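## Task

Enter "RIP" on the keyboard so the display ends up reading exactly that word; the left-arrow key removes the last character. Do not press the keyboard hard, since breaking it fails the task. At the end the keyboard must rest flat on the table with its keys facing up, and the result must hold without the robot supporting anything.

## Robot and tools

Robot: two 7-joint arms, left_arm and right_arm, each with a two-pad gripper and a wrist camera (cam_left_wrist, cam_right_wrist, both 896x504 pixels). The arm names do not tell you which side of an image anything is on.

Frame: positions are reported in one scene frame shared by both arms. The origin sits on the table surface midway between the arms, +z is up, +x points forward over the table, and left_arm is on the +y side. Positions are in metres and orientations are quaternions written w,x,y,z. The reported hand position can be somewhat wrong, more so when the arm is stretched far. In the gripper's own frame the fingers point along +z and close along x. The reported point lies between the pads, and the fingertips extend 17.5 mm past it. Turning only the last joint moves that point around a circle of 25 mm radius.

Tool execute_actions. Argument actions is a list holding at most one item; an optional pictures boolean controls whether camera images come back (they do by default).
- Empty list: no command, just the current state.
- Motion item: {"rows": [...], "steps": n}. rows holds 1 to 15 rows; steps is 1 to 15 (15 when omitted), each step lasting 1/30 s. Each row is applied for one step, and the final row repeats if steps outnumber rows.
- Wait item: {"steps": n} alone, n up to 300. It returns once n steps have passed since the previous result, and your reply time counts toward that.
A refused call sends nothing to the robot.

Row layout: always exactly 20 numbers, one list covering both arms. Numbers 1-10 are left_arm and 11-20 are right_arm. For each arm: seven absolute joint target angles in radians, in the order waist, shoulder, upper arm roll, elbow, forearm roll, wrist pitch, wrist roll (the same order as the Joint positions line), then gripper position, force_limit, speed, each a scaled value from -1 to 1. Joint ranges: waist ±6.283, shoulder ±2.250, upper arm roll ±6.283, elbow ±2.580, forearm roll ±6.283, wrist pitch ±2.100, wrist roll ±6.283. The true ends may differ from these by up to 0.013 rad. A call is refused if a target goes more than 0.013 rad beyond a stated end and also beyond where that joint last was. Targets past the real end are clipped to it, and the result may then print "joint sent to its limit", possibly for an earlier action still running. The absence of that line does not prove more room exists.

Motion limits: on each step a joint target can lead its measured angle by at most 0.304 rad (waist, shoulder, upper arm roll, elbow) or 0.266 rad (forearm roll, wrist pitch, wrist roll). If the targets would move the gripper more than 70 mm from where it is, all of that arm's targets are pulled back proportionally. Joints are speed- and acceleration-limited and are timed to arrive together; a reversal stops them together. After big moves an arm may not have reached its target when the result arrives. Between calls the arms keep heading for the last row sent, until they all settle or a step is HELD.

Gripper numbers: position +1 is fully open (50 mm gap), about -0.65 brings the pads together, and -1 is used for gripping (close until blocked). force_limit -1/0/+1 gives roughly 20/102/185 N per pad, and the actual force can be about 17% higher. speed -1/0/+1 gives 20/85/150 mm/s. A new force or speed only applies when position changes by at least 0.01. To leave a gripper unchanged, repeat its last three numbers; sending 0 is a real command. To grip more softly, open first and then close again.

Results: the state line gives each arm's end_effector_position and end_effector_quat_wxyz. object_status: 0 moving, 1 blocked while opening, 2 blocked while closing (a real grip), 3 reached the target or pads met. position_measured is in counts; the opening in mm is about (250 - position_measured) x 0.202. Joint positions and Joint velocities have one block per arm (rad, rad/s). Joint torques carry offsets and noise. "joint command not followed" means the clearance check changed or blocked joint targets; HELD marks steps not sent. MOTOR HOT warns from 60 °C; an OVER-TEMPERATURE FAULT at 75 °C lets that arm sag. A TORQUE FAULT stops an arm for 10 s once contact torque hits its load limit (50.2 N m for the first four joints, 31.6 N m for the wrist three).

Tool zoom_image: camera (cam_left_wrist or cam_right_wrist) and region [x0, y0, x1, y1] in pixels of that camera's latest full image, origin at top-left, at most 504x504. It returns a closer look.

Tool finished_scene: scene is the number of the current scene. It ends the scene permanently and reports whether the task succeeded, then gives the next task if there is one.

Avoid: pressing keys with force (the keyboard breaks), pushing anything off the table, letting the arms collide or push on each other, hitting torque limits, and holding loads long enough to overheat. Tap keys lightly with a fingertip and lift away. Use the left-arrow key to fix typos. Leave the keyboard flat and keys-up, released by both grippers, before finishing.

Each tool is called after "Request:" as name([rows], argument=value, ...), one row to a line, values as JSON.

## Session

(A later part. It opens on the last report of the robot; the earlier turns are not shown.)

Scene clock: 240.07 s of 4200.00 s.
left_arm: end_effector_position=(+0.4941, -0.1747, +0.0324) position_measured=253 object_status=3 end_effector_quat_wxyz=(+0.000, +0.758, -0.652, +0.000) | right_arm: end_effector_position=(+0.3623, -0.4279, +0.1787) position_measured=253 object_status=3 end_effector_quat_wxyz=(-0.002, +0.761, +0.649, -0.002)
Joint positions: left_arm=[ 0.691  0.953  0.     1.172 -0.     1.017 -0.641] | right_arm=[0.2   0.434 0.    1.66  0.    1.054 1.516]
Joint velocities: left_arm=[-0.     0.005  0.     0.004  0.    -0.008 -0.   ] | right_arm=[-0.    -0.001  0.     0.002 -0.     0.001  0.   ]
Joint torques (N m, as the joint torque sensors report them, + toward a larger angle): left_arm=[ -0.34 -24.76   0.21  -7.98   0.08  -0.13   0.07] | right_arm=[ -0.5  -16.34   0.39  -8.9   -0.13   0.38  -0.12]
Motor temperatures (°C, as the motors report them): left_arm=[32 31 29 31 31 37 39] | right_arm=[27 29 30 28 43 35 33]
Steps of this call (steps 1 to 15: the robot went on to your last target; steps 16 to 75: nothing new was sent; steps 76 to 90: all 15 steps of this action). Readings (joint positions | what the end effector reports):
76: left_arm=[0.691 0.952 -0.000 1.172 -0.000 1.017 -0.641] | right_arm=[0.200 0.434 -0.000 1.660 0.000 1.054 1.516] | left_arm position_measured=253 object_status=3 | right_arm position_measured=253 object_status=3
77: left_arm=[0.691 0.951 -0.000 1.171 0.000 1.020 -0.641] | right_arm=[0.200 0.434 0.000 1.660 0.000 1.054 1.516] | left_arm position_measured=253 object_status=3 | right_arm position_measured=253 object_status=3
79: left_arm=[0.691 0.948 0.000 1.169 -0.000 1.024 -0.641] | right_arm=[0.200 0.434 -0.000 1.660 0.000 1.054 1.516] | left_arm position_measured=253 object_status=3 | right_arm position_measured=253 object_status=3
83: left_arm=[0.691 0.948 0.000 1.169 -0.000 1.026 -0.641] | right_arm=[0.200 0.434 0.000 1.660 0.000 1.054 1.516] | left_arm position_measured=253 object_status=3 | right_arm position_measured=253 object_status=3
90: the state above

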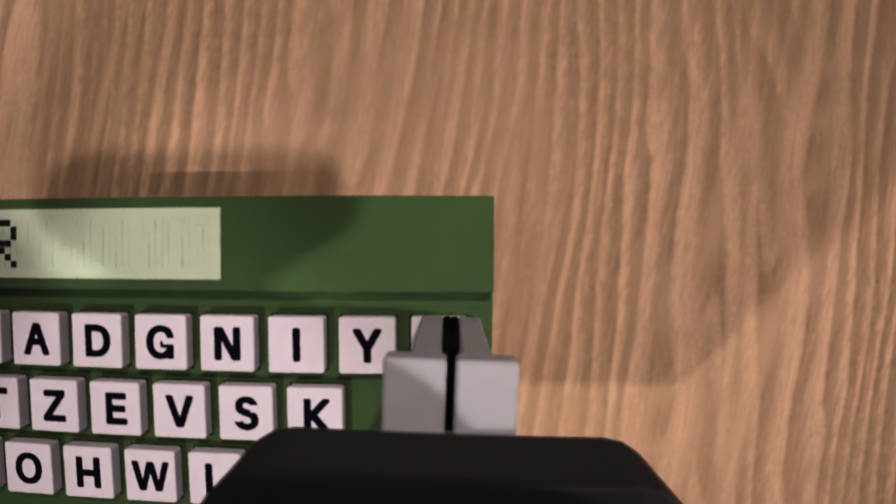

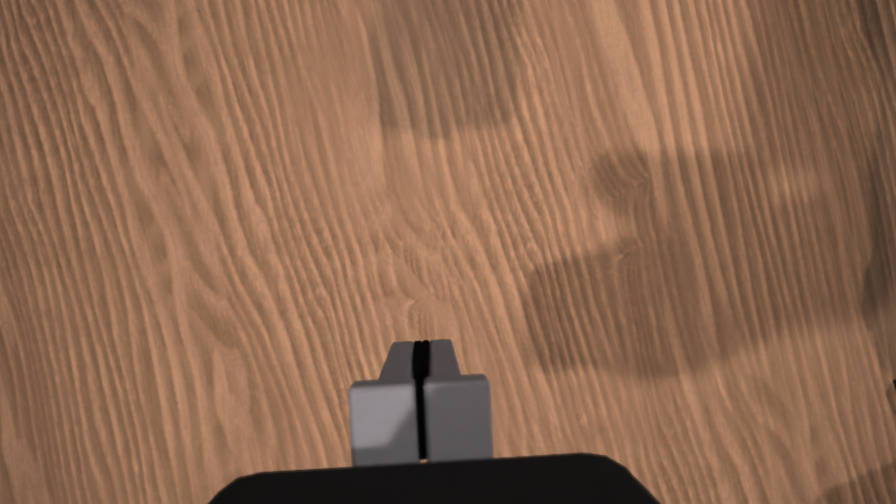

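Request:
zoom_image(camera="cam_left_wrist", region=[190, 280, 510, 450])

Region (190, 280, 510, 450) of cam_left_wrist's 896x504 image, scaled by 1.575; it fills the top 268 rows of this view, and the rest is white.

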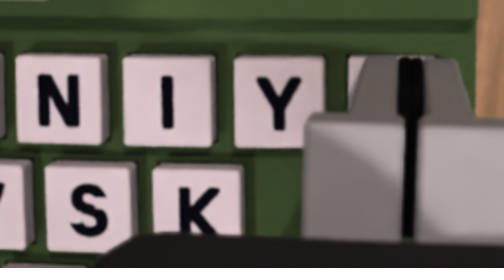

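Request:
execute_actions([
  {"rows": [[0.6914,0.9298,0,1.1587,0,1.0531,-0.6411,-1,0,0,0.2,0.434,0,1.66,0,1.054,1.516,-1,0,0],[0.6914,0.9298,0,1.1587,0,1.0531,-0.6411,-1,0,0,0.2,0.434,0,1.66,0,1.054,1.516,-1,0,0],[0.6914,0.9298,0,1.1587,0,1.0531,-0.6411,-1,0,0,0.2,0.434,0,1.66,0,1.054,1.516,-1,0,0],[0.6914,0.9298,0,1.1587,0,1.0531,-0.6411,-1,0,0,0.2,0.434,0,1.66,0,1.054,1.516,-1,0,0],[0.6914,0.9298,0,1.1587,0,1.0531,-0.6411,-1,0,0,0.2,0.434,0,1.66,0,1.054,1.516,-1,0,0],[0.6914,0.9298,0,1.1587,0,1.0531,-0.6411,-1,0,0,0.2,0.434,0,1.66,0,1.054,1.516,-1,0,0],[0.6914,0.9298,0,1.1587,0,1.0531,-0.6411,-1,0,0,0.2,0.434,0,1.66,0,1.054,1.516,-1,0,0],[0.6864,0.9427,0,1.1307,0,1.0960,-0.6461,-1,0,0,0.2,0.434,0,1.66,0,1.054,1.516,-1,0,0],[0.6839,0.9491,0,1.1168,0,1.1174,-0.6486,-1,0,0,0.2,0.434,0,1.66,0,1.054,1.516,-1,0,0],[0.6814,0.9555,0,1.1028,0,1.1389,-0.6511,-1,0,0,0.2,0.434,0,1.66,0,1.054,1.516,-1,0,0],[0.6788,0.9619,0,1.0888,0,1.1603,-0.6537,-1,0,0,0.2,0.434,0,1.66,0,1.054,1.516,-1,0,0],[0.6763,0.9684,0,1.0748,0,1.1817,-0.6562,-1,0,0,0.2,0.434,0,1.66,0,1.054,1.516,-1,0,0],[0.6738,0.9748,0,1.0608,0,1.2032,-0.6587,-1,0,0,0.2,0.434,0,1.66,0,1.054,1.516,-1,0,0],[0.6713,0.9812,0,1.0469,0,1.2246,-0.6612,-1,0,0,0.2,0.434,0,1.66,0,1.054,1.516,-1,0,0],[0.6688,0.9877,0,1.0329,0,1.2461,-0.6637,-1,0,0,0.2,0.434,0,1.66,0,1.054,1.516,-1,0,0]], "steps": 15},
], pictures=false)

Request:
execute_actions([
  {"rows": [[0.6462,1.0455,0,0.9070,0,1.4390,-0.6863,-1,0,0,0.2,0.434,0,1.66,0,1.054,1.516,-1,0,0]], "steps": 15},
])

Scene clock: 264.37 s of 4200.00 s.
left_arm: end_effector_position=(+0.4928, -0.1619, +0.0484) position_measured=253 object_status=3 end_effector_quat_wxyz=(-0.002, +0.757, -0.652, -0.038) | right_arm: end_effector_position=(+0.3623, -0.4279, +0.1787) position_measured=253 object_status=3 end_effector_quat_wxyz=(-0.002, +0.761, +0.649, -0.002)
Joint positions: left_arm=[ 0.678  0.966  0.     1.083  0.     1.168 -0.655] | right_arm=[0.2   0.434 0.    1.66  0.    1.054 1.516]
Joint velocities: left_arm=[-0.071  0.174 -0.001 -0.394 -0.     0.609 -0.071] | right_arm=[ 0.     0.001  0.    -0.001 -0.    -0.    -0.   ]
Joint torques (N m, as the joint torque sensors report them, + toward a larger angle): left_arm=[ -1.02 -25.51   0.4   -8.55  -0.02   0.52   0.01] | right_arm=[ -0.54 -16.16   0.46  -8.82  -0.09   0.41  -0.12]
Motor temperatures (°C, as the motors report them): left_arm=[32 32 29 31 31 37 39] | right_arm=[27 30 30 28 43 35 33]
Steps of this call (steps 1 to 15: the robot went on to your last target; steps 16 to 90: nothing new was sent; then 20.80 s passed at rest; steps 91 to 105: all 15 steps of this action). Readings (joint positions | what the end effector reports):
91: left_arm=[0.691 0.952 0.000 1.172 -0.000 1.017 -0.641] | right_arm=[0.200 0.434 0.000 1.660 0.000 1.054 1.516] | left_arm position_measured=253 object_status=3 | right_arm position_measured=253 object_status=3
92: left_arm=[0.691 0.947 -0.000 1.170 0.000 1.024 -0.641] | right_arm=[0.200 0.434 -0.000 1.660 0.000 1.054 1.516] | left_arm position_measured=253 object_status=3 | right_arm position_measured=253 object_status=3
94: left_arm=[0.691 0.936 -0.000 1.163 -0.000 1.041 -0.641] | right_arm=[0.200 0.434 0.000 1.660 0.000 1.054 1.516] | left_arm position_measured=253 object_status=3 | right_arm position_measured=253 object_status=3
98: left_arm=[0.691 0.932 0.000 1.158 0.000 1.053 -0.641] | right_arm=[0.200 0.434 0.000 1.660 0.000 1.054 1.516] | left_arm position_measured=253 object_status=3 | right_arm position_measured=253 object_status=3
105: the state above

Scene clock: 264.87 s of 4200.00 s.
left_arm: end_effector_position=(+0.4865, -0.1309, +0.0548) position_measured=253 object_status=3 end_effector_quat_wxyz=(-0.003, +0.752, -0.647, -0.124) | right_arm: end_effector_position=(+0.3623, -0.4279, +0.1787) position_measured=253 object_status=3 end_effector_quat_wxyz=(-0.002, +0.761, +0.649, -0.002)
Joint positions: left_arm=[ 0.646  1.044 -0.     0.908  0.     1.439 -0.686] | right_arm=[0.2   0.434 0.    1.66  0.    1.054 1.516]
Joint velocities: left_arm=[-0.003  0.013  0.    -0.007  0.     0.005 -0.002] | right_arm=[-0.     0.002 -0.    -0.001  0.     0.001  0.   ]
Joint torques (N m, as the joint torque sensors report them, + toward a larger angle): left_arm=[ -0.08 -25.99   0.32  -8.09  -0.04   1.43   0.22] | right_arm=[ -0.52 -16.2    0.52  -8.81  -0.09   0.47  -0.06]
Motor temperatures (°C, as the motors report them): left_arm=[32 32 29 31 31 37 39] | right_arm=[27 30 30 28 43 35 33]
Steps of this call (steps 1 to 15: all 15 steps of this action). Readings (joint positions | what the end effector reports):
1: left_arm=[0.675 0.972 0.000 1.069 0.000 1.190 -0.657] | right_arm=[0.200 0.434 0.000 1.660 0.000 1.054 1.516] | left_arm position_measured=253 object_status=3 | right_arm position_measured=253 object_status=3
2: left_arm=[0.672 0.981 0.000 1.050 0.000 1.217 -0.660] | right_arm=[0.200 0.434 0.000 1.660 0.000 1.054 1.516] | left_arm position_measured=253 object_status=3 | right_arm position_measured=253 object_status=3
4: left_arm=[0.663 1.004 0.001 1.001 0.000 1.292 -0.669] | right_arm=[0.200 0.434 0.000 1.660 0.000 1.054 1.516] | left_arm position_measured=253 object_status=3 | right_arm position_measured=253 object_status=3
8: left_arm=[0.650 1.036 -0.001 0.927 -0.000 1.411 -0.683] | right_arm=[0.200 0.434 -0.000 1.660 0.000 1.054 1.516] | left_arm position_measured=253 object_status=3 | right_arm position_measured=253 object_status=3
15: the state above

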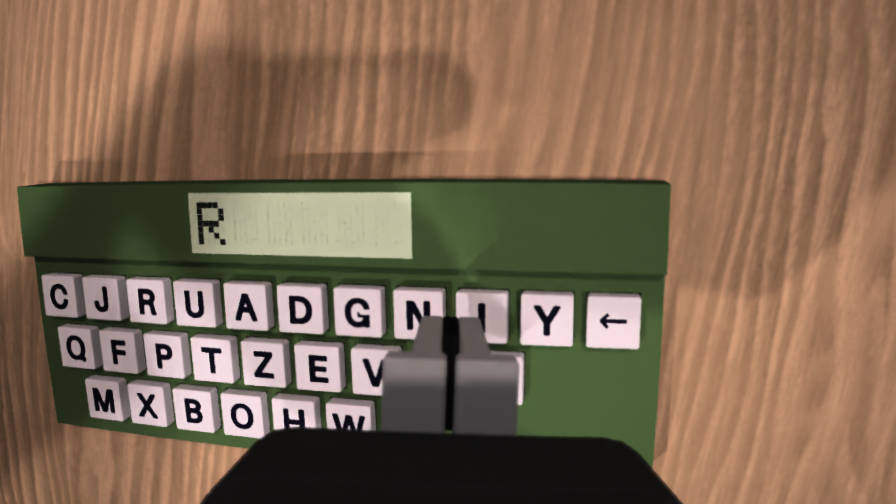

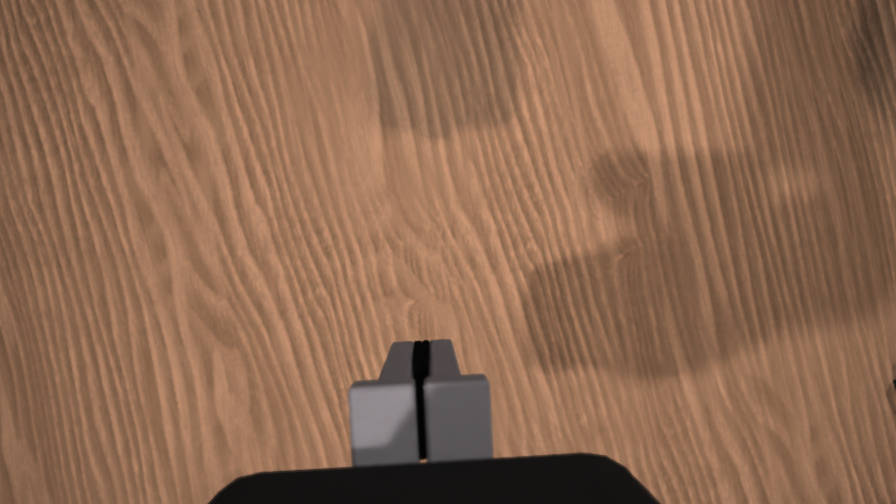

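Request:
execute_actions(actions=[])

Scene clock: 271.83 s of 4200.00 s.
left_arm: end_effector_position=(+0.4865, -0.1307, +0.0541) position_measured=253 object_status=3 end_effector_quat_wxyz=(-0.003, +0.752, -0.647, -0.125) | right_arm: end_effector_position=(+0.3623, -0.4279, +0.1787) position_measured=253 object_status=3 end_effector_quat_wxyz=(-0.002, +0.761, +0.649, -0.002)
Joint positions: left_arm=[ 0.646  1.046  0.     0.907 -0.     1.439 -0.686] | right_arm=[0.2   0.434 0.    1.66  0.    1.054 1.516]
Joint velocities: left_arm=[-0.001 -0.    -0.     0.001 -0.     0.    -0.002] | right_arm=[-0.    -0.001  0.    -0.001  0.     0.002  0.   ]
Joint torques (N m, as the joint torque sensors report them, + toward a larger angle): left_arm=[  0.17 -26.05   0.07  -7.76  -0.16   1.23   0.05] | right_arm=[ -0.6  -16.21   0.44  -8.94  -0.1    0.28  -0.14]
Motor temperatures (°C, as the motors report them): left_arm=[32 32 29 31 31 37 39] | right_arm=[27 30 30 28 43 35 33]
Steps of this call (steps 1 to 15: the robot went on to your last target; steps 16 to 90: nothing new was sent; then 3.97 s passed at rest). Readings (joint positions | what the end effector reports):
1: left_arm=[0.646 1.044 -0.000 0.907 0.000 1.439 -0.686] | right_arm=[0.200 0.434 0.000 1.660 0.000 1.054 1.516] | left_arm position_measured=253 object_status=3 | right_arm position_measured=253 object_status=3
2: left_arm=[0.646 1.045 -0.000 0.907 -0.000 1.439 -0.686] | right_arm=[0.200 0.434 0.000 1.660 0.000 1.054 1.516] | left_arm position_measured=253 object_status=3 | right_arm position_measured=253 object_status=3
4: left_arm=[0.646 1.045 -0.000 0.907 -0.000 1.439 -0.686] | right_arm=[0.200 0.434 0.000 1.660 0.000 1.054 1.516] | left_arm position_measured=253 object_status=3 | right_arm position_measured=253 object_status=3
8: left_arm=[0.646 1.045 -0.000 0.907 -0.000 1.439 -0.686] | right_arm=[0.200 0.434 0.000 1.660 0.000 1.054 1.516] | left_arm position_measured=253 object_status=3 | right_arm position_measured=253 object_status=3
90: the state above
All arms were judged still, so your last target was given up. Only a new action makes them travel on or press farther. Fingers that are still opening or closing keep moving.

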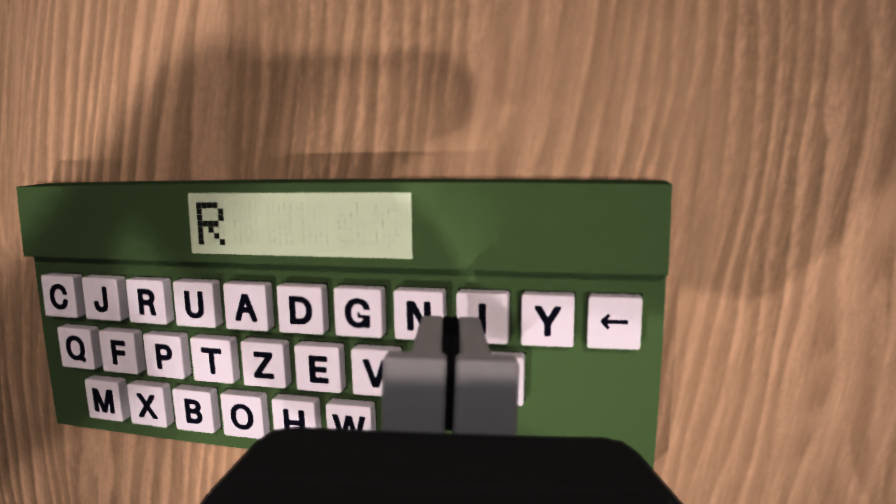

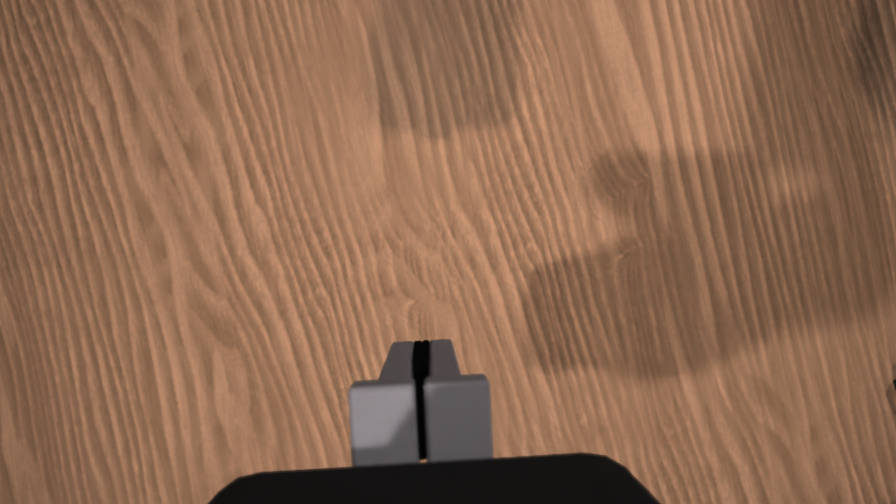

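Request:
zoom_image(camera="cam_left_wrist", region=[380, 260, 600, 400])

Region (380, 260, 600, 400) of cam_left_wrist's 896x504 image, scaled by 2.291; it fills the top 321 rows of this view, and the rest is white.

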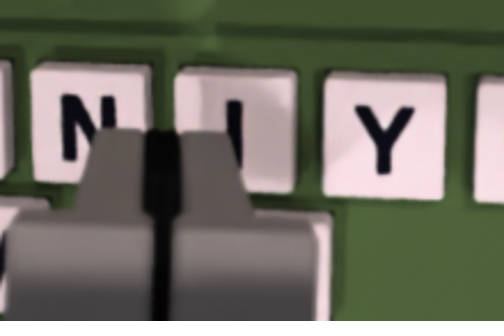

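Request:
execute_actions([
  {"rows":[[0.6478,1.0488,0,0.8996,0,1.4431,-0.6847,-1,0,0,0.2,0.434,0,1.66,0,1.054,1.516,-1,0,0],[0.6478,1.0488,0,0.8996,0,1.4431,-0.6847,-1,0,0,0.2,0.434,0,1.66,0,1.054,1.516,-1,0,0],[0.6478,1.0488,0,0.8996,0,1.4431,-0.6847,-1,0,0,0.2,0.434,0,1.66,0,1.054,1.516,-1,0,0],[0.6478,1.0650,0,0.9145,0,1.4121,-0.6847,-1,0,0,0.2,0.434,0,1.66,0,1.054,1.516,-1,0,0]],"steps":15},
])

Scene clock: 283.93 s of 4200.00 s.
left_arm: end_effector_position=(+0.4864, -0.1318, +0.0393) position_measured=253 object_status=3 end_effector_quat_wxyz=(-0.003, +0.752, -0.647, -0.125) | right_arm: end_effector_position=(+0.3623, -0.4279, +0.1787) position_measured=253 object_status=3 end_effector_quat_wxyz=(-0.002, +0.761, +0.649, -0.002)
Joint positions: left_arm=[ 0.648  1.065 -0.     0.914  0.     1.412 -0.685] | right_arm=[0.2   0.434 0.    1.66  0.    1.054 1.516]
Joint velocities: left_arm=[ 0.001  0.002  0.     0.001  0.    -0.003 -0.001] | right_arm=[0.    0.001 0.    0.001 0.    0.002 0.   ]
Joint torques (N m, as the joint torque sensors report them, + toward a larger angle): left_arm=[ -0.45 -26.83   0.32  -7.83  -0.08   1.33   0.  ] | right_arm=[ -0.58 -16.15   0.29  -8.86  -0.1    0.42  -0.1 ]
Motor temperatures (°C, as the motors report them): left_arm=[32 32 29 31 31 37 39] | right_arm=[27 30 30 28 43 35 33]
Steps of this call (steps 1 to 90: nothing new was sent; then 8.60 s passed at rest; steps 91 to 105: all 15 steps of this action). Readings (joint positions | what the end effector reports):
91: left_arm=[0.646 1.046 -0.000 0.906 -0.000 1.439 -0.686] | right_arm=[0.200 0.434 0.000 1.660 0.000 1.054 1.516] | left_arm position_measured=253 object_status=3 | right_arm position_measured=253 object_status=3
92: left_arm=[0.647 1.047 -0.000 0.904 -0.000 1.440 -0.686] | right_arm=[0.200 0.434 0.000 1.660 0.000 1.054 1.516] | left_arm position_measured=253 object_status=3 | right_arm position_measured=253 object_status=3
94: left_arm=[0.647 1.049 0.000 0.902 0.000 1.441 -0.685] | right_arm=[0.200 0.434 0.000 1.660 0.000 1.054 1.516] | left_arm position_measured=253 object_status=3 | right_arm position_measured=253 object_status=3
98: left_arm=[0.648 1.062 -0.000 0.913 0.000 1.417 -0.685] | right_arm=[0.200 0.434 0.000 1.660 0.000 1.054 1.516] | left_arm position_measured=253 object_status=3 | right_arm position_measured=253 object_status=3
105: the state above

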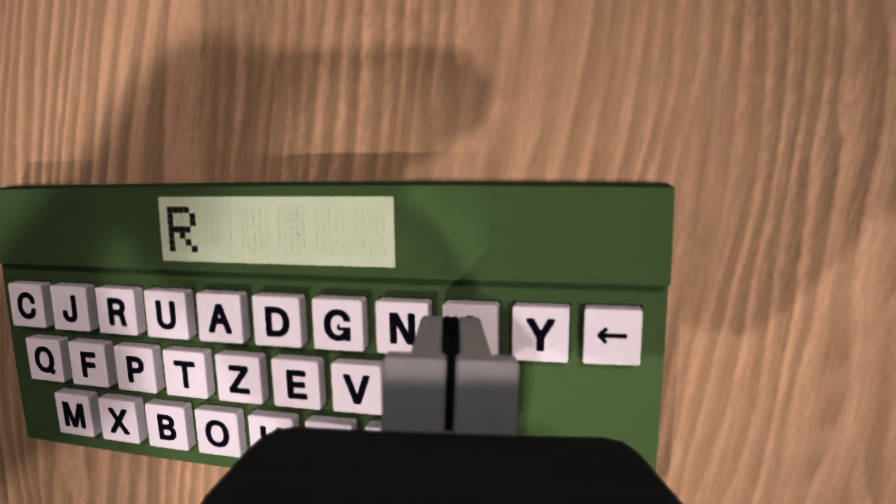

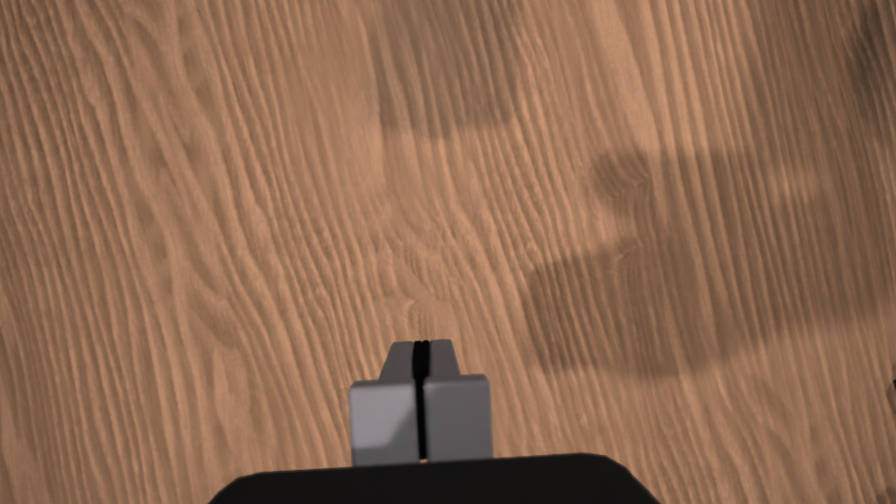

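Request:
execute_actions([
  {"rows":[[0.6478,1.0682,0,0.9175,0,1.4059,-0.6847,-1,0,0,0.2,0.434,0,1.66,0,1.054,1.516,-1,0,0]],"steps":9},
])

Scene clock: 285.90 s of 4200.00 s.
left_arm: end_effector_position=(+0.4863, -0.1318, +0.0364) position_measured=253 object_status=3 end_effector_quat_wxyz=(-0.003, +0.752, -0.647, -0.125) | right_arm: end_effector_position=(+0.3623, -0.4279, +0.1787) position_measured=253 object_status=3 end_effector_quat_wxyz=(-0.002, +0.761, +0.649, -0.002)
Joint positions: left_arm=[ 0.648  1.068  0.     0.917 -0.     1.406 -0.685] | right_arm=[ 0.2    0.434 -0.     1.66   0.     1.054  1.516]
Joint velocities: left_arm=[-0.001  0.001 -0.     0.001 -0.    -0.002  0.   ] | right_arm=[ 0.     0.     0.     0.    -0.     0.002  0.   ]
Joint torques (N m, as the joint torque sensors report them, + toward a larger angle): left_arm=[ -0.11 -26.62   0.17  -8.37  -0.06   1.     0.1 ] | right_arm=[ -0.48 -16.26   0.43  -8.89  -0.2    0.44  -0.08]
Motor temperatures (°C, as the motors report them): left_arm=[32 32 29 31 31 37 39] | right_arm=[27 30 30 28 43 35 33]
Steps of this call (steps 1 to 15: the robot went on to your last target; steps 16 to 50: nothing new was sent; steps 51 to 59: all 9 steps of this action). Readings (joint positions | what the end effector reports):
51: left_arm=[0.648 1.065 0.000 0.915 -0.000 1.412 -0.685] | right_arm=[0.200 0.434 0.000 1.660 0.000 1.054 1.516] | left_arm position_measured=253 object_status=3 | right_arm position_measured=253 object_status=3
52: left_arm=[0.648 1.066 0.000 0.915 -0.000 1.410 -0.685] | right_arm=[0.200 0.434 0.000 1.660 0.000 1.054 1.516] | left_arm position_measured=253 object_status=3 | right_arm position_measured=253 object_status=3
54: left_arm=[0.648 1.067 -0.000 0.917 0.000 1.407 -0.685] | right_arm=[0.200 0.434 0.000 1.660 0.000 1.054 1.516] | left_arm position_measured=253 object_status=3 | right_arm position_measured=253 object_status=3
58: left_arm=[0.648 1.068 0.000 0.917 -0.000 1.406 -0.685] | right_arm=[0.200 0.434 0.000 1.660 0.000 1.054 1.516] | left_arm position_measured=253 object_status=3 | right_arm position_measured=253 object_status=3
59: the state above

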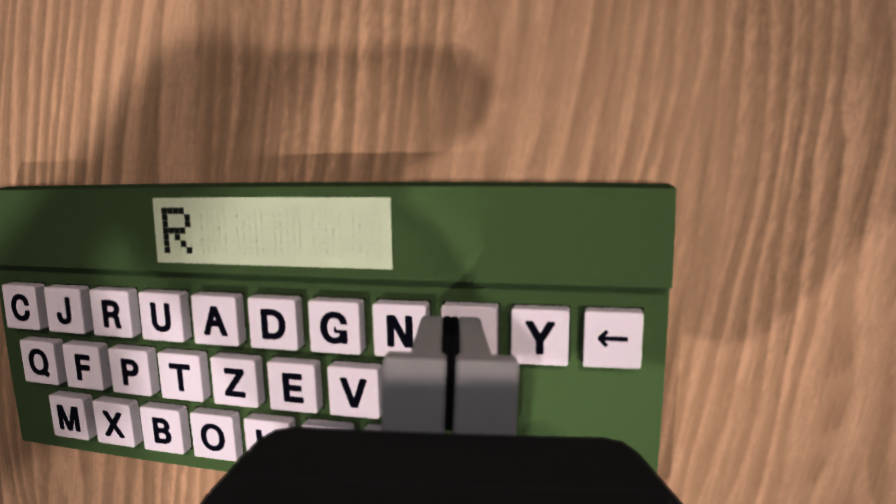

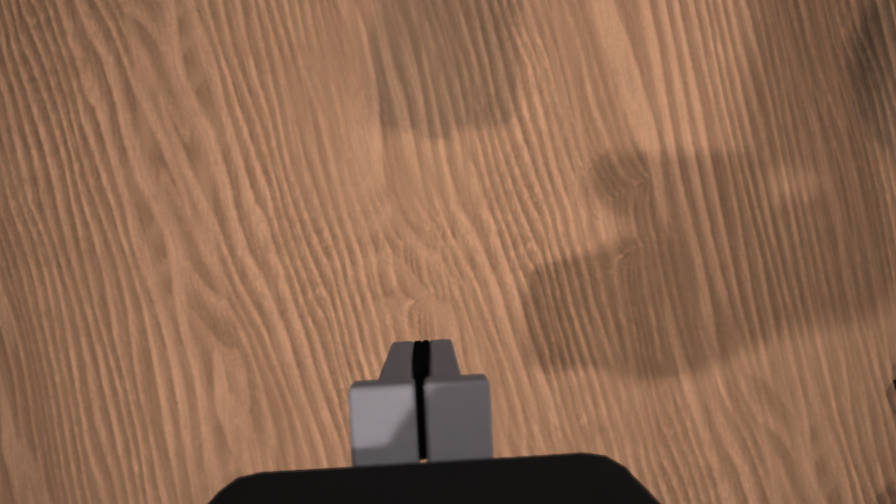

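Request:
execute_actions([
  {"rows":[[0.6478,1.0698,0,0.9190,0,1.4028,-0.6847,-1,0,0,0.2,0.434,0,1.66,0,1.054,1.516,-1,0,0]],"steps":9},
])

Scene clock: 286.80 s of 4200.00 s.
left_arm: end_effector_position=(+0.4863, -0.1318, +0.0350) position_measured=253 object_status=3 end_effector_quat_wxyz=(-0.003, +0.752, -0.647, -0.124) | right_arm: end_effector_position=(+0.3623, -0.4279, +0.1787) position_measured=253 object_status=3 end_effector_quat_wxyz=(-0.002, +0.761, +0.649, -0.002)
Joint positions: left_arm=[ 0.648  1.069  0.     0.919 -0.     1.403 -0.685] | right_arm=[ 0.2    0.434 -0.     1.66   0.     1.054  1.516]
Joint velocities: left_arm=[ 0.001  0.     0.     0.    -0.001 -0.001 -0.   ] | right_arm=[-0.     0.001  0.    -0.    -0.     0.001  0.   ]
Joint torques (N m, as the joint torque sensors report them, + toward a larger angle): left_arm=[ -0.2  -25.97   0.16  -7.9   -0.22   1.05  -0.03] | right_arm=[ -0.53 -16.25   0.45  -8.78  -0.07   0.45  -0.03]
Motor temperatures (°C, as the motors report them): left_arm=[32 32 29 31 31 37 39] | right_arm=[27 30 30 28 43 35 33]
Steps of this call (steps 1 to 15: the robot went on to your last target; steps 16 to 18: nothing new was sent; steps 19 to 27: all 9 steps of this action). Readings (joint positions | what the end effector reports):
19: left_arm=[0.648 1.068 0.000 0.918 -0.000 1.406 -0.685] | right_arm=[0.200 0.434 0.000 1.660 0.000 1.054 1.516] | left_arm position_measured=253 object_status=3 | right_arm position_measured=253 object_status=3
20: left_arm=[0.648 1.069 0.000 0.918 -0.000 1.405 -0.685] | right_arm=[0.200 0.434 0.000 1.660 0.000 1.054 1.516] | left_arm position_measured=253 object_status=3 | right_arm position_measured=253 object_status=3
22: left_arm=[0.648 1.069 -0.000 0.918 -0.000 1.404 -0.685] | right_arm=[0.200 0.434 0.000 1.660 0.000 1.054 1.516] | left_arm position_measured=253 object_status=3 | right_arm position_measured=253 object_status=3
26: left_arm=[0.648 1.069 0.000 0.919 -0.000 1.403 -0.685] | right_arm=[0.200 0.434 0.000 1.660 0.000 1.054 1.516] | left_arm position_measured=253 object_status=3 | right_arm position_measured=253 object_status=3
27: the state above

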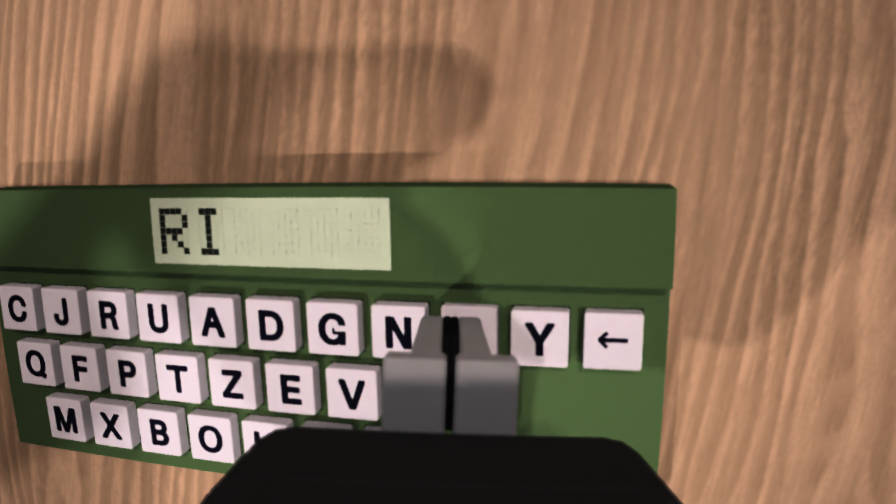

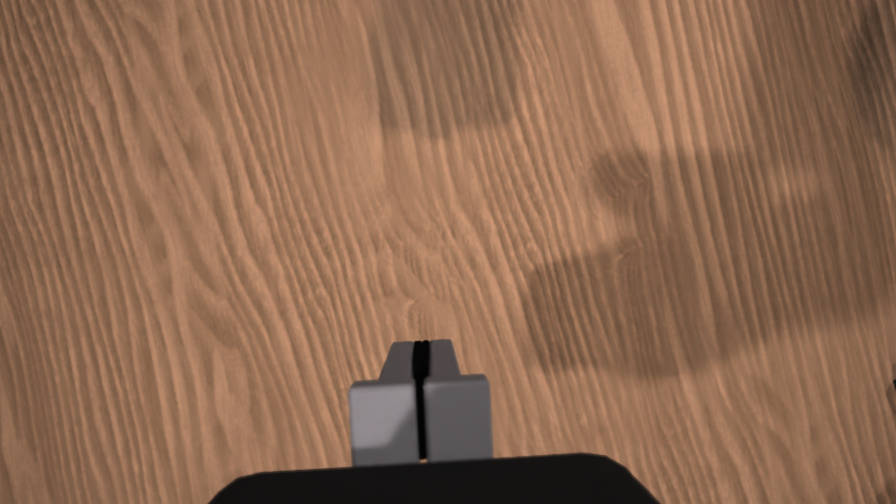

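Request:
execute_actions([
  {"rows":[[0.6478,1.0488,0,0.8996,0,1.4431,-0.6847,-1,0,0,0.2,0.434,0,1.66,0,1.054,1.516,-1,0,0]],"steps":12},
])

Scene clock: 288.07 s of 4200.00 s.
left_arm: end_effector_position=(+0.4867, -0.1321, +0.0539) position_measured=253 object_status=3 end_effector_quat_wxyz=(-0.003, +0.752, -0.647, -0.125) | right_arm: end_effector_position=(+0.3623, -0.4279, +0.1787) position_measured=253 object_status=3 end_effector_quat_wxyz=(-0.002, +0.761, +0.649, -0.002)
Joint positions: left_arm=[ 0.648  1.049  0.     0.9   -0.     1.443 -0.685] | right_arm=[0.2   0.434 0.    1.66  0.    1.054 1.516]
Joint velocities: left_arm=[-0.    -0.003  0.    -0.001  0.     0.003 -0.   ] | right_arm=[-0.     0.001 -0.     0.     0.    -0.     0.   ]
Joint torques (N m, as the joint torque sensors report them, + toward a larger angle): left_arm=[ -0.25 -25.99   0.27  -8.33  -0.3    1.26   0.16] | right_arm=[ -0.52 -16.13   0.37  -8.81  -0.07   0.43  -0.05]
Motor temperatures (°C, as the motors report them): left_arm=[32 32 29 31 31 37 39] | right_arm=[27 30 30 28 43 35 33]
Steps of this call (steps 1 to 15: the robot went on to your last target; steps 16 to 26: nothing new was sent; steps 27 to 38: all 12 steps of this action). Readings (joint positions | what the end effector reports):
27: left_arm=[0.648 1.068 -0.000 0.918 -0.000 1.404 -0.685] | right_arm=[0.200 0.434 0.000 1.660 0.000 1.054 1.516] | left_arm position_measured=253 object_status=3 | right_arm position_measured=253 object_status=3
28: left_arm=[0.648 1.064 -0.000 0.915 0.000 1.412 -0.685] | right_arm=[0.200 0.434 -0.000 1.660 0.000 1.054 1.516] | left_arm position_measured=253 object_status=3 | right_arm position_measured=253 object_status=3
30: left_arm=[0.648 1.055 -0.000 0.905 -0.000 1.431 -0.685] | right_arm=[0.200 0.434 0.000 1.660 0.000 1.054 1.516] | left_arm position_measured=253 object_status=3 | right_arm position_measured=253 object_status=3
34: left_arm=[0.648 1.050 0.000 0.900 0.000 1.441 -0.685] | right_arm=[0.200 0.434 0.000 1.660 0.000 1.054 1.516] | left_arm position_measured=253 object_status=3 | right_arm position_measured=253 object_status=3
38: the state above

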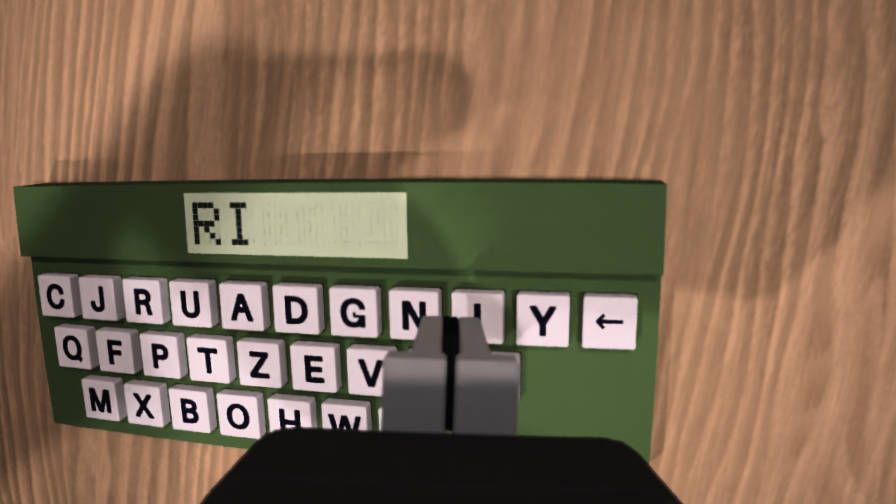

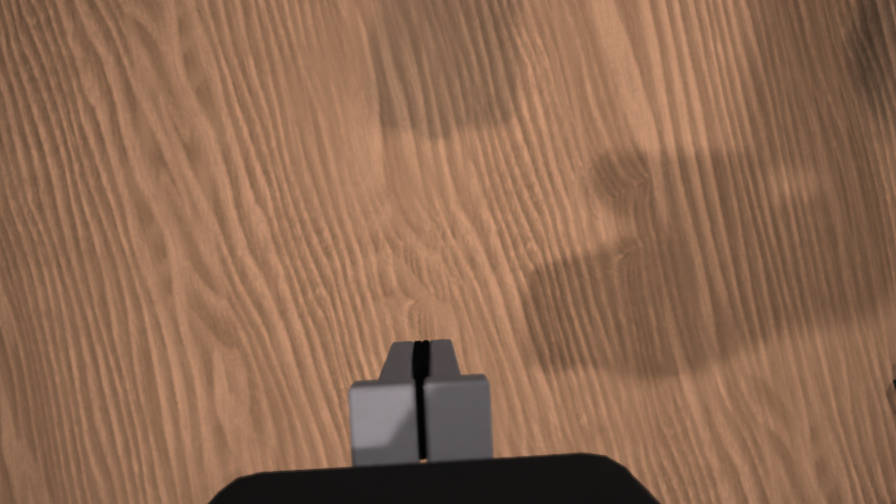

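Request:
execute_actions([
  {"rows":[[0.5867,0.9310,0,1.1520,0,1.3090,-0.7458,-1,0,0,0.2,0.434,0,1.66,0,1.054,1.516,-1,0,0]],"steps":12},
], pictures=false)

Request:
execute_actions([
  {"rows":[[0.5256,0.8216,0,1.4068,0,1.1632,-0.8069,-1,0,0,0.2,0.434,0,1.66,0,1.054,1.516,-1,0,0]],"steps":15},
], pictures=false)

Request:
execute_actions([
  {"steps":8},
])

Scene clock: 298.23 s of 4200.00 s.
left_arm: end_effector_position=(+0.4764, -0.0808, +0.0559) position_measured=253 object_status=3 end_effector_quat_wxyz=(+0.003, +0.752, -0.647, -0.126) | right_arm: end_effector_position=(+0.3623, -0.4279, +0.1787) position_measured=253 object_status=3 end_effector_quat_wxyz=(-0.002, +0.761, +0.649, -0.002)
Joint positions: left_arm=[ 0.591  0.94  -0.001  1.136 -0.001  1.317 -0.742] | right_arm=[0.2   0.434 0.    1.66  0.    1.054 1.516]
Joint velocities: left_arm=[-0.076 -0.132  0.     0.347  0.001 -0.184 -0.085] | right_arm=[-0.     0.001 -0.    -0.002 -0.    -0.001  0.   ]
Joint torques (N m, as the joint torque sensors report them, + toward a larger angle): left_arm=[  1.31 -24.08   1.41  -8.45   0.08   0.68   0.24] | right_arm=[ -0.66 -16.26   0.37  -8.87  -0.05   0.35  -0.14]
Motor temperatures (°C, as the motors report them): left_arm=[32 32 29 31 31 37 39] | right_arm=[27 30 30 28 43 35 33]
Steps of this call (steps 1 to 15: the robot went on to your last target; steps 16 to 90: nothing new was sent; then 6.77 s passed at rest; steps 91 to 102: all 12 steps of this action). Readings (joint positions | what the end effector reports):
91: left_arm=[0.647 1.048 0.000 0.901 0.000 1.443 -0.685] | right_arm=[0.200 0.434 0.000 1.660 0.000 1.054 1.516] | left_arm position_measured=253 object_status=3 | right_arm position_measured=253 object_status=3
92: left_arm=[0.646 1.045 0.000 0.907 0.000 1.440 -0.686] | right_arm=[0.200 0.434 0.000 1.660 0.000 1.054 1.516] | left_arm position_measured=253 object_status=3 | right_arm position_measured=253 object_status=3
94: left_arm=[0.639 1.030 0.001 0.934 0.001 1.425 -0.693] | right_arm=[0.200 0.434 0.000 1.660 0.000 1.054 1.516] | left_arm position_measured=253 object_status=3 | right_arm position_measured=253 object_status=3
98: left_arm=[0.611 0.975 0.000 1.049 0.000 1.364 -0.721] | right_arm=[0.200 0.434 0.000 1.660 0.000 1.054 1.516] | left_arm position_measured=253 object_status=3 | right_arm position_measured=253 object_status=3
102: the state above

Scene clock: 298.73 s of 4200.00 s.
left_arm: end_effector_position=(+0.4507, -0.0216, +0.0526) position_measured=253 object_status=3 end_effector_quat_wxyz=(+0.012, +0.752, -0.648, -0.125) | right_arm: end_effector_position=(+0.3623, -0.4279, +0.1787) position_measured=253 object_status=3 end_effector_quat_wxyz=(-0.002, +0.761, +0.649, -0.002)
Joint positions: left_arm=[ 0.527  0.825 -0.     1.405 -0.     1.164 -0.807] | right_arm=[0.2   0.434 0.    1.66  0.    1.054 1.516]
Joint velocities: left_arm=[-0.008 -0.028  0.009  0.021  0.004 -0.011 -0.003] | right_arm=[-0.    -0.002  0.    -0.    -0.     0.002  0.   ]
Joint torques (N m, as the joint torque sensors report them, + toward a larger angle): left_arm=[ -0.14 -21.41  -0.14  -6.8   -0.51   1.06   0.32] | right_arm=[ -0.39 -16.3    0.39  -8.76  -0.09   0.44  -0.15]
Motor temperatures (°C, as the motors report them): left_arm=[32 32 29 31 31 37 39] | right_arm=[27 30 30 28 43 35 33]
Steps of this call (steps 1 to 15: all 15 steps of this action). Readings (joint positions | what the end effector reports):
1: left_arm=[0.588 0.936 -0.001 1.146 -0.000 1.312 -0.745] | right_arm=[0.200 0.434 0.000 1.660 0.000 1.054 1.516] | left_arm position_measured=253 object_status=3 | right_arm position_measured=253 object_status=3
2: left_arm=[0.585 0.929 -0.000 1.160 0.000 1.304 -0.748] | right_arm=[0.200 0.434 0.000 1.660 0.000 1.054 1.516] | left_arm position_measured=253 object_status=3 | right_arm position_measured=253 object_status=3
4: left_arm=[0.575 0.908 0.001 1.202 0.000 1.281 -0.757] | right_arm=[0.200 0.434 0.000 1.660 0.000 1.054 1.516] | left_arm position_measured=253 object_status=3 | right_arm position_measured=253 object_status=3
8: left_arm=[0.544 0.854 -0.000 1.327 -0.000 1.210 -0.788] | right_arm=[0.200 0.434 0.000 1.660 0.000 1.054 1.516] | left_arm position_measured=253 object_status=3 | right_arm position_measured=253 object_status=3
15: the state above

Scene clock: 299.00 s of 4200.00 s.
left_arm: end_effector_position=(+0.4511, -0.0215, +0.0540) position_measured=253 object_status=3 end_effector_quat_wxyz=(+0.012, +0.752, -0.647, -0.124) | right_arm: end_effector_position=(+0.3623, -0.4279, +0.1787) position_measured=253 object_status=3 end_effector_quat_wxyz=(-0.002, +0.761, +0.649, -0.002)
Joint positions: left_arm=[ 0.526  0.822 -0.     1.407 -0.     1.163 -0.807] | right_arm=[ 0.2    0.434 -0.     1.66   0.     1.054  1.516]
Joint velocities: left_arm=[-0.    -0.003  0.     0.001 -0.    -0.    -0.001] | right_arm=[ 0.    -0.     0.     0.001  0.     0.002 -0.   ]
Joint torques (N m, as the joint torque sensors report them, + toward a larger angle): left_arm=[ -0.09 -22.72   0.53  -6.83  -0.11   1.09   0.13] | right_arm=[ -0.44 -16.26   0.3   -8.73  -0.07   0.29  -0.13]
Motor temperatures (°C, as the motors report them): left_arm=[32 32 29 31 31 37 39] | right_arm=[27 30 30 28 43 35 33]
Steps of this call (steps 1 to 8: the robot went on to your last target). Readings (joint positions | what the end effector reports):
1: left_arm=[0.526 0.824 -0.000 1.406 -0.000 1.164 -0.807] | right_arm=[0.200 0.434 -0.000 1.660 0.000 1.054 1.516] | left_arm position_measured=253 object_status=3 | right_arm position_measured=253 object_status=3
2: left_arm=[0.526 0.824 -0.000 1.406 0.000 1.163 -0.807] | right_arm=[0.200 0.434 0.000 1.660 0.000 1.054 1.516] | left_arm position_measured=253 object_status=3 | right_arm position_measured=253 object_status=3
4: left_arm=[0.526 0.823 -0.000 1.407 -0.000 1.163 -0.807] | right_arm=[0.200 0.434 0.000 1.660 0.000 1.054 1.516] | left_arm position_measured=253 object_status=3 | right_arm position_measured=253 object_status=3
8: the state above

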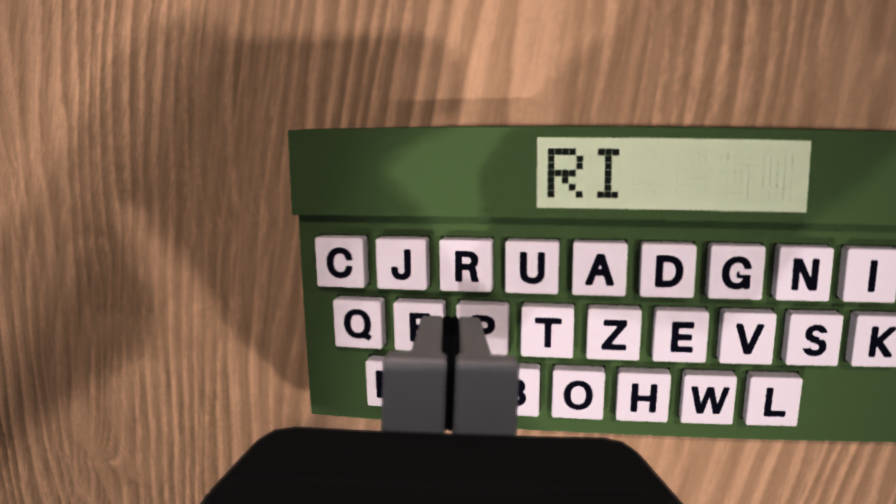

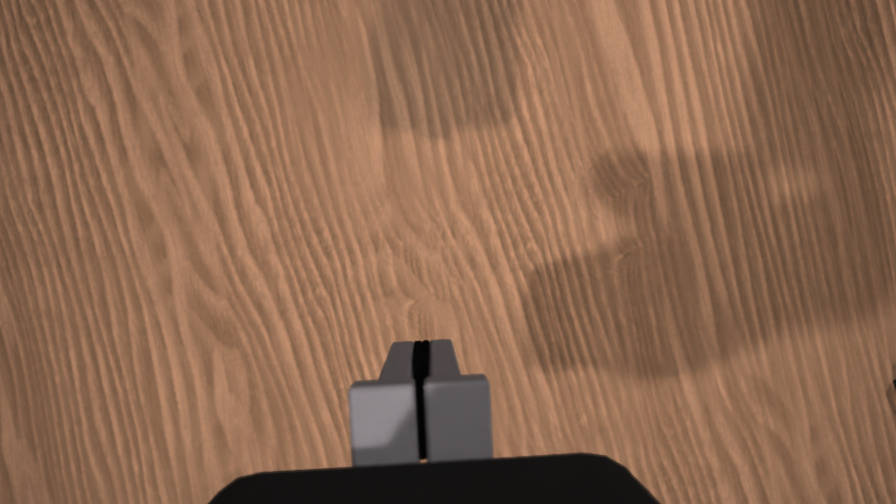

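Request:
zoom_image(camera="cam_left_wrist", region=[360, 230, 600, 400])

Region (360, 230, 600, 400) of cam_left_wrist's 896x504 image, scaled by 2.100; it fills the top 357 rows of this view, and the rest is white.

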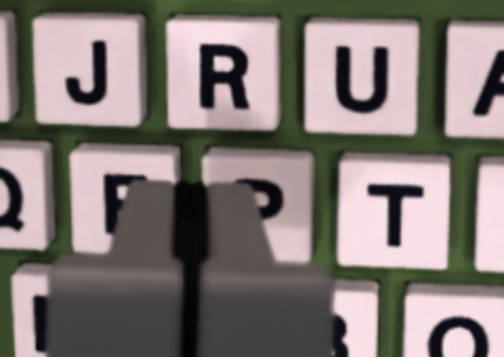

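Request:
execute_actions([
  {"rows":[[0.5343,0.8186,0,1.4136,0,1.1594,-0.7982,-1,0,0,0.2,0.434,0,1.66,0,1.054,1.516,-1,0,0],[0.5343,0.8186,0,1.4136,0,1.1594,-0.7982,-1,0,0,0.2,0.434,0,1.66,0,1.054,1.516,-1,0,0],[0.5343,0.8186,0,1.4136,0,1.1594,-0.7982,-1,0,0,0.2,0.434,0,1.66,0,1.054,1.516,-1,0,0],[0.5343,0.8398,0,1.4227,0,1.1292,-0.7982,-1,0,0,0.2,0.434,0,1.66,0,1.054,1.516,-1,0,0]],"steps":15},
])

Scene clock: 305.03 s of 4200.00 s.
left_arm: end_effector_position=(+0.4474, -0.0238, +0.0403) position_measured=253 object_status=3 end_effector_quat_wxyz=(+0.011, +0.752, -0.647, -0.124) | right_arm: end_effector_position=(+0.3623, -0.4279, +0.1787) position_measured=253 object_status=3 end_effector_quat_wxyz=(-0.002, +0.761, +0.649, -0.002)
Joint positions: left_arm=[ 0.534  0.839  0.     1.423  0.     1.129 -0.798] | right_arm=[ 0.2    0.434 -0.     1.66   0.     1.054  1.516]
Joint velocities: left_arm=[ 0.001  0.004 -0.001  0.001 -0.    -0.003  0.   ] | right_arm=[-0.     0.     0.    -0.    -0.    -0.001 -0.   ]
Joint torques (N m, as the joint torque sensors report them, + toward a larger angle): left_arm=[ -0.27 -22.     0.3   -6.99  -0.24   0.92   0.13] | right_arm=[ -0.5  -16.11   0.55  -8.9   -0.09   0.35  -0.08]
Motor temperatures (°C, as the motors report them): left_arm=[32 32 29 31 31 37 39] | right_arm=[27 30 30 28 43 35 33]
Steps of this call (steps 1 to 15: the robot went on to your last target; steps 16 to 90: nothing new was sent; then 2.53 s passed at rest; steps 91 to 105: all 15 steps of this action). Readings (joint positions | what the end effector reports):
91: left_arm=[0.527 0.821 -0.000 1.407 -0.000 1.163 -0.806] | right_arm=[0.200 0.434 0.000 1.660 0.000 1.054 1.516] | left_arm position_measured=253 object_status=3 | right_arm position_measured=253 object_status=3
92: left_arm=[0.529 0.820 -0.001 1.409 -0.000 1.162 -0.804] | right_arm=[0.200 0.434 0.000 1.660 0.000 1.054 1.516] | left_arm position_measured=253 object_status=3 | right_arm position_measured=253 object_status=3
94: left_arm=[0.532 0.820 0.000 1.412 0.000 1.159 -0.801] | right_arm=[0.200 0.434 0.000 1.660 0.000 1.054 1.516] | left_arm position_measured=253 object_status=3 | right_arm position_measured=253 object_status=3
98: left_arm=[0.534 0.836 0.000 1.421 0.000 1.135 -0.799] | right_arm=[0.200 0.434 0.000 1.660 0.000 1.054 1.516] | left_arm position_measured=253 object_status=3 | right_arm position_measured=253 object_status=3
105: the state above

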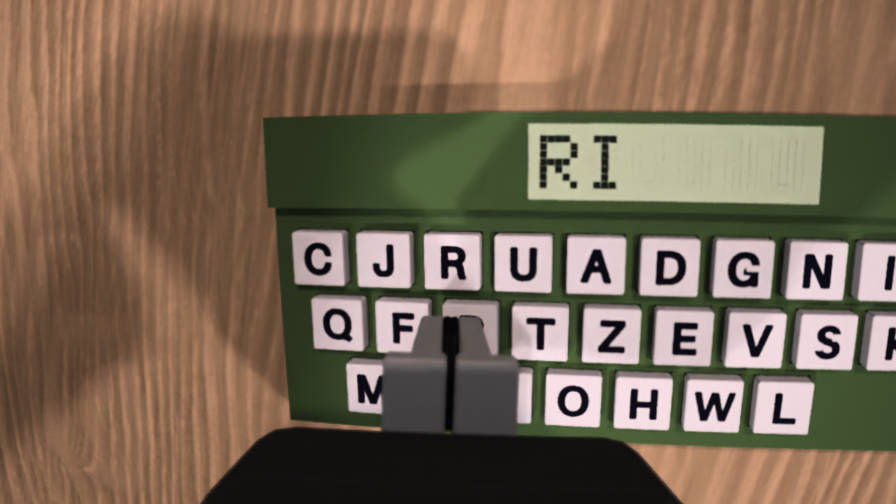

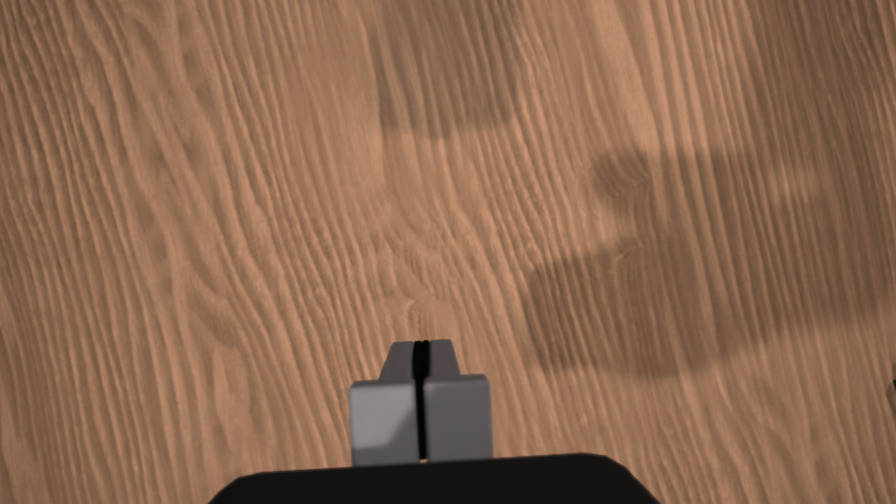

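Request:
zoom_image(camera="cam_left_wrist", region=[360, 230, 600, 400])

Region (360, 230, 600, 400) of cam_left_wrist's 896x504 image, scaled by 2.100; it fills the top 357 rows of this view, and the rest is white.

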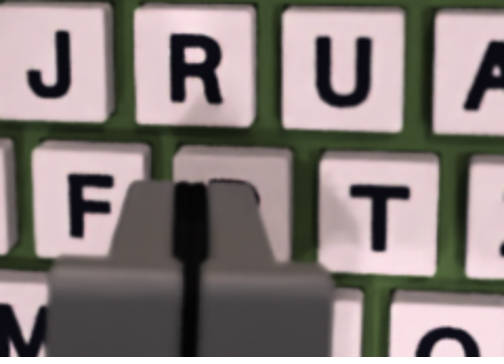

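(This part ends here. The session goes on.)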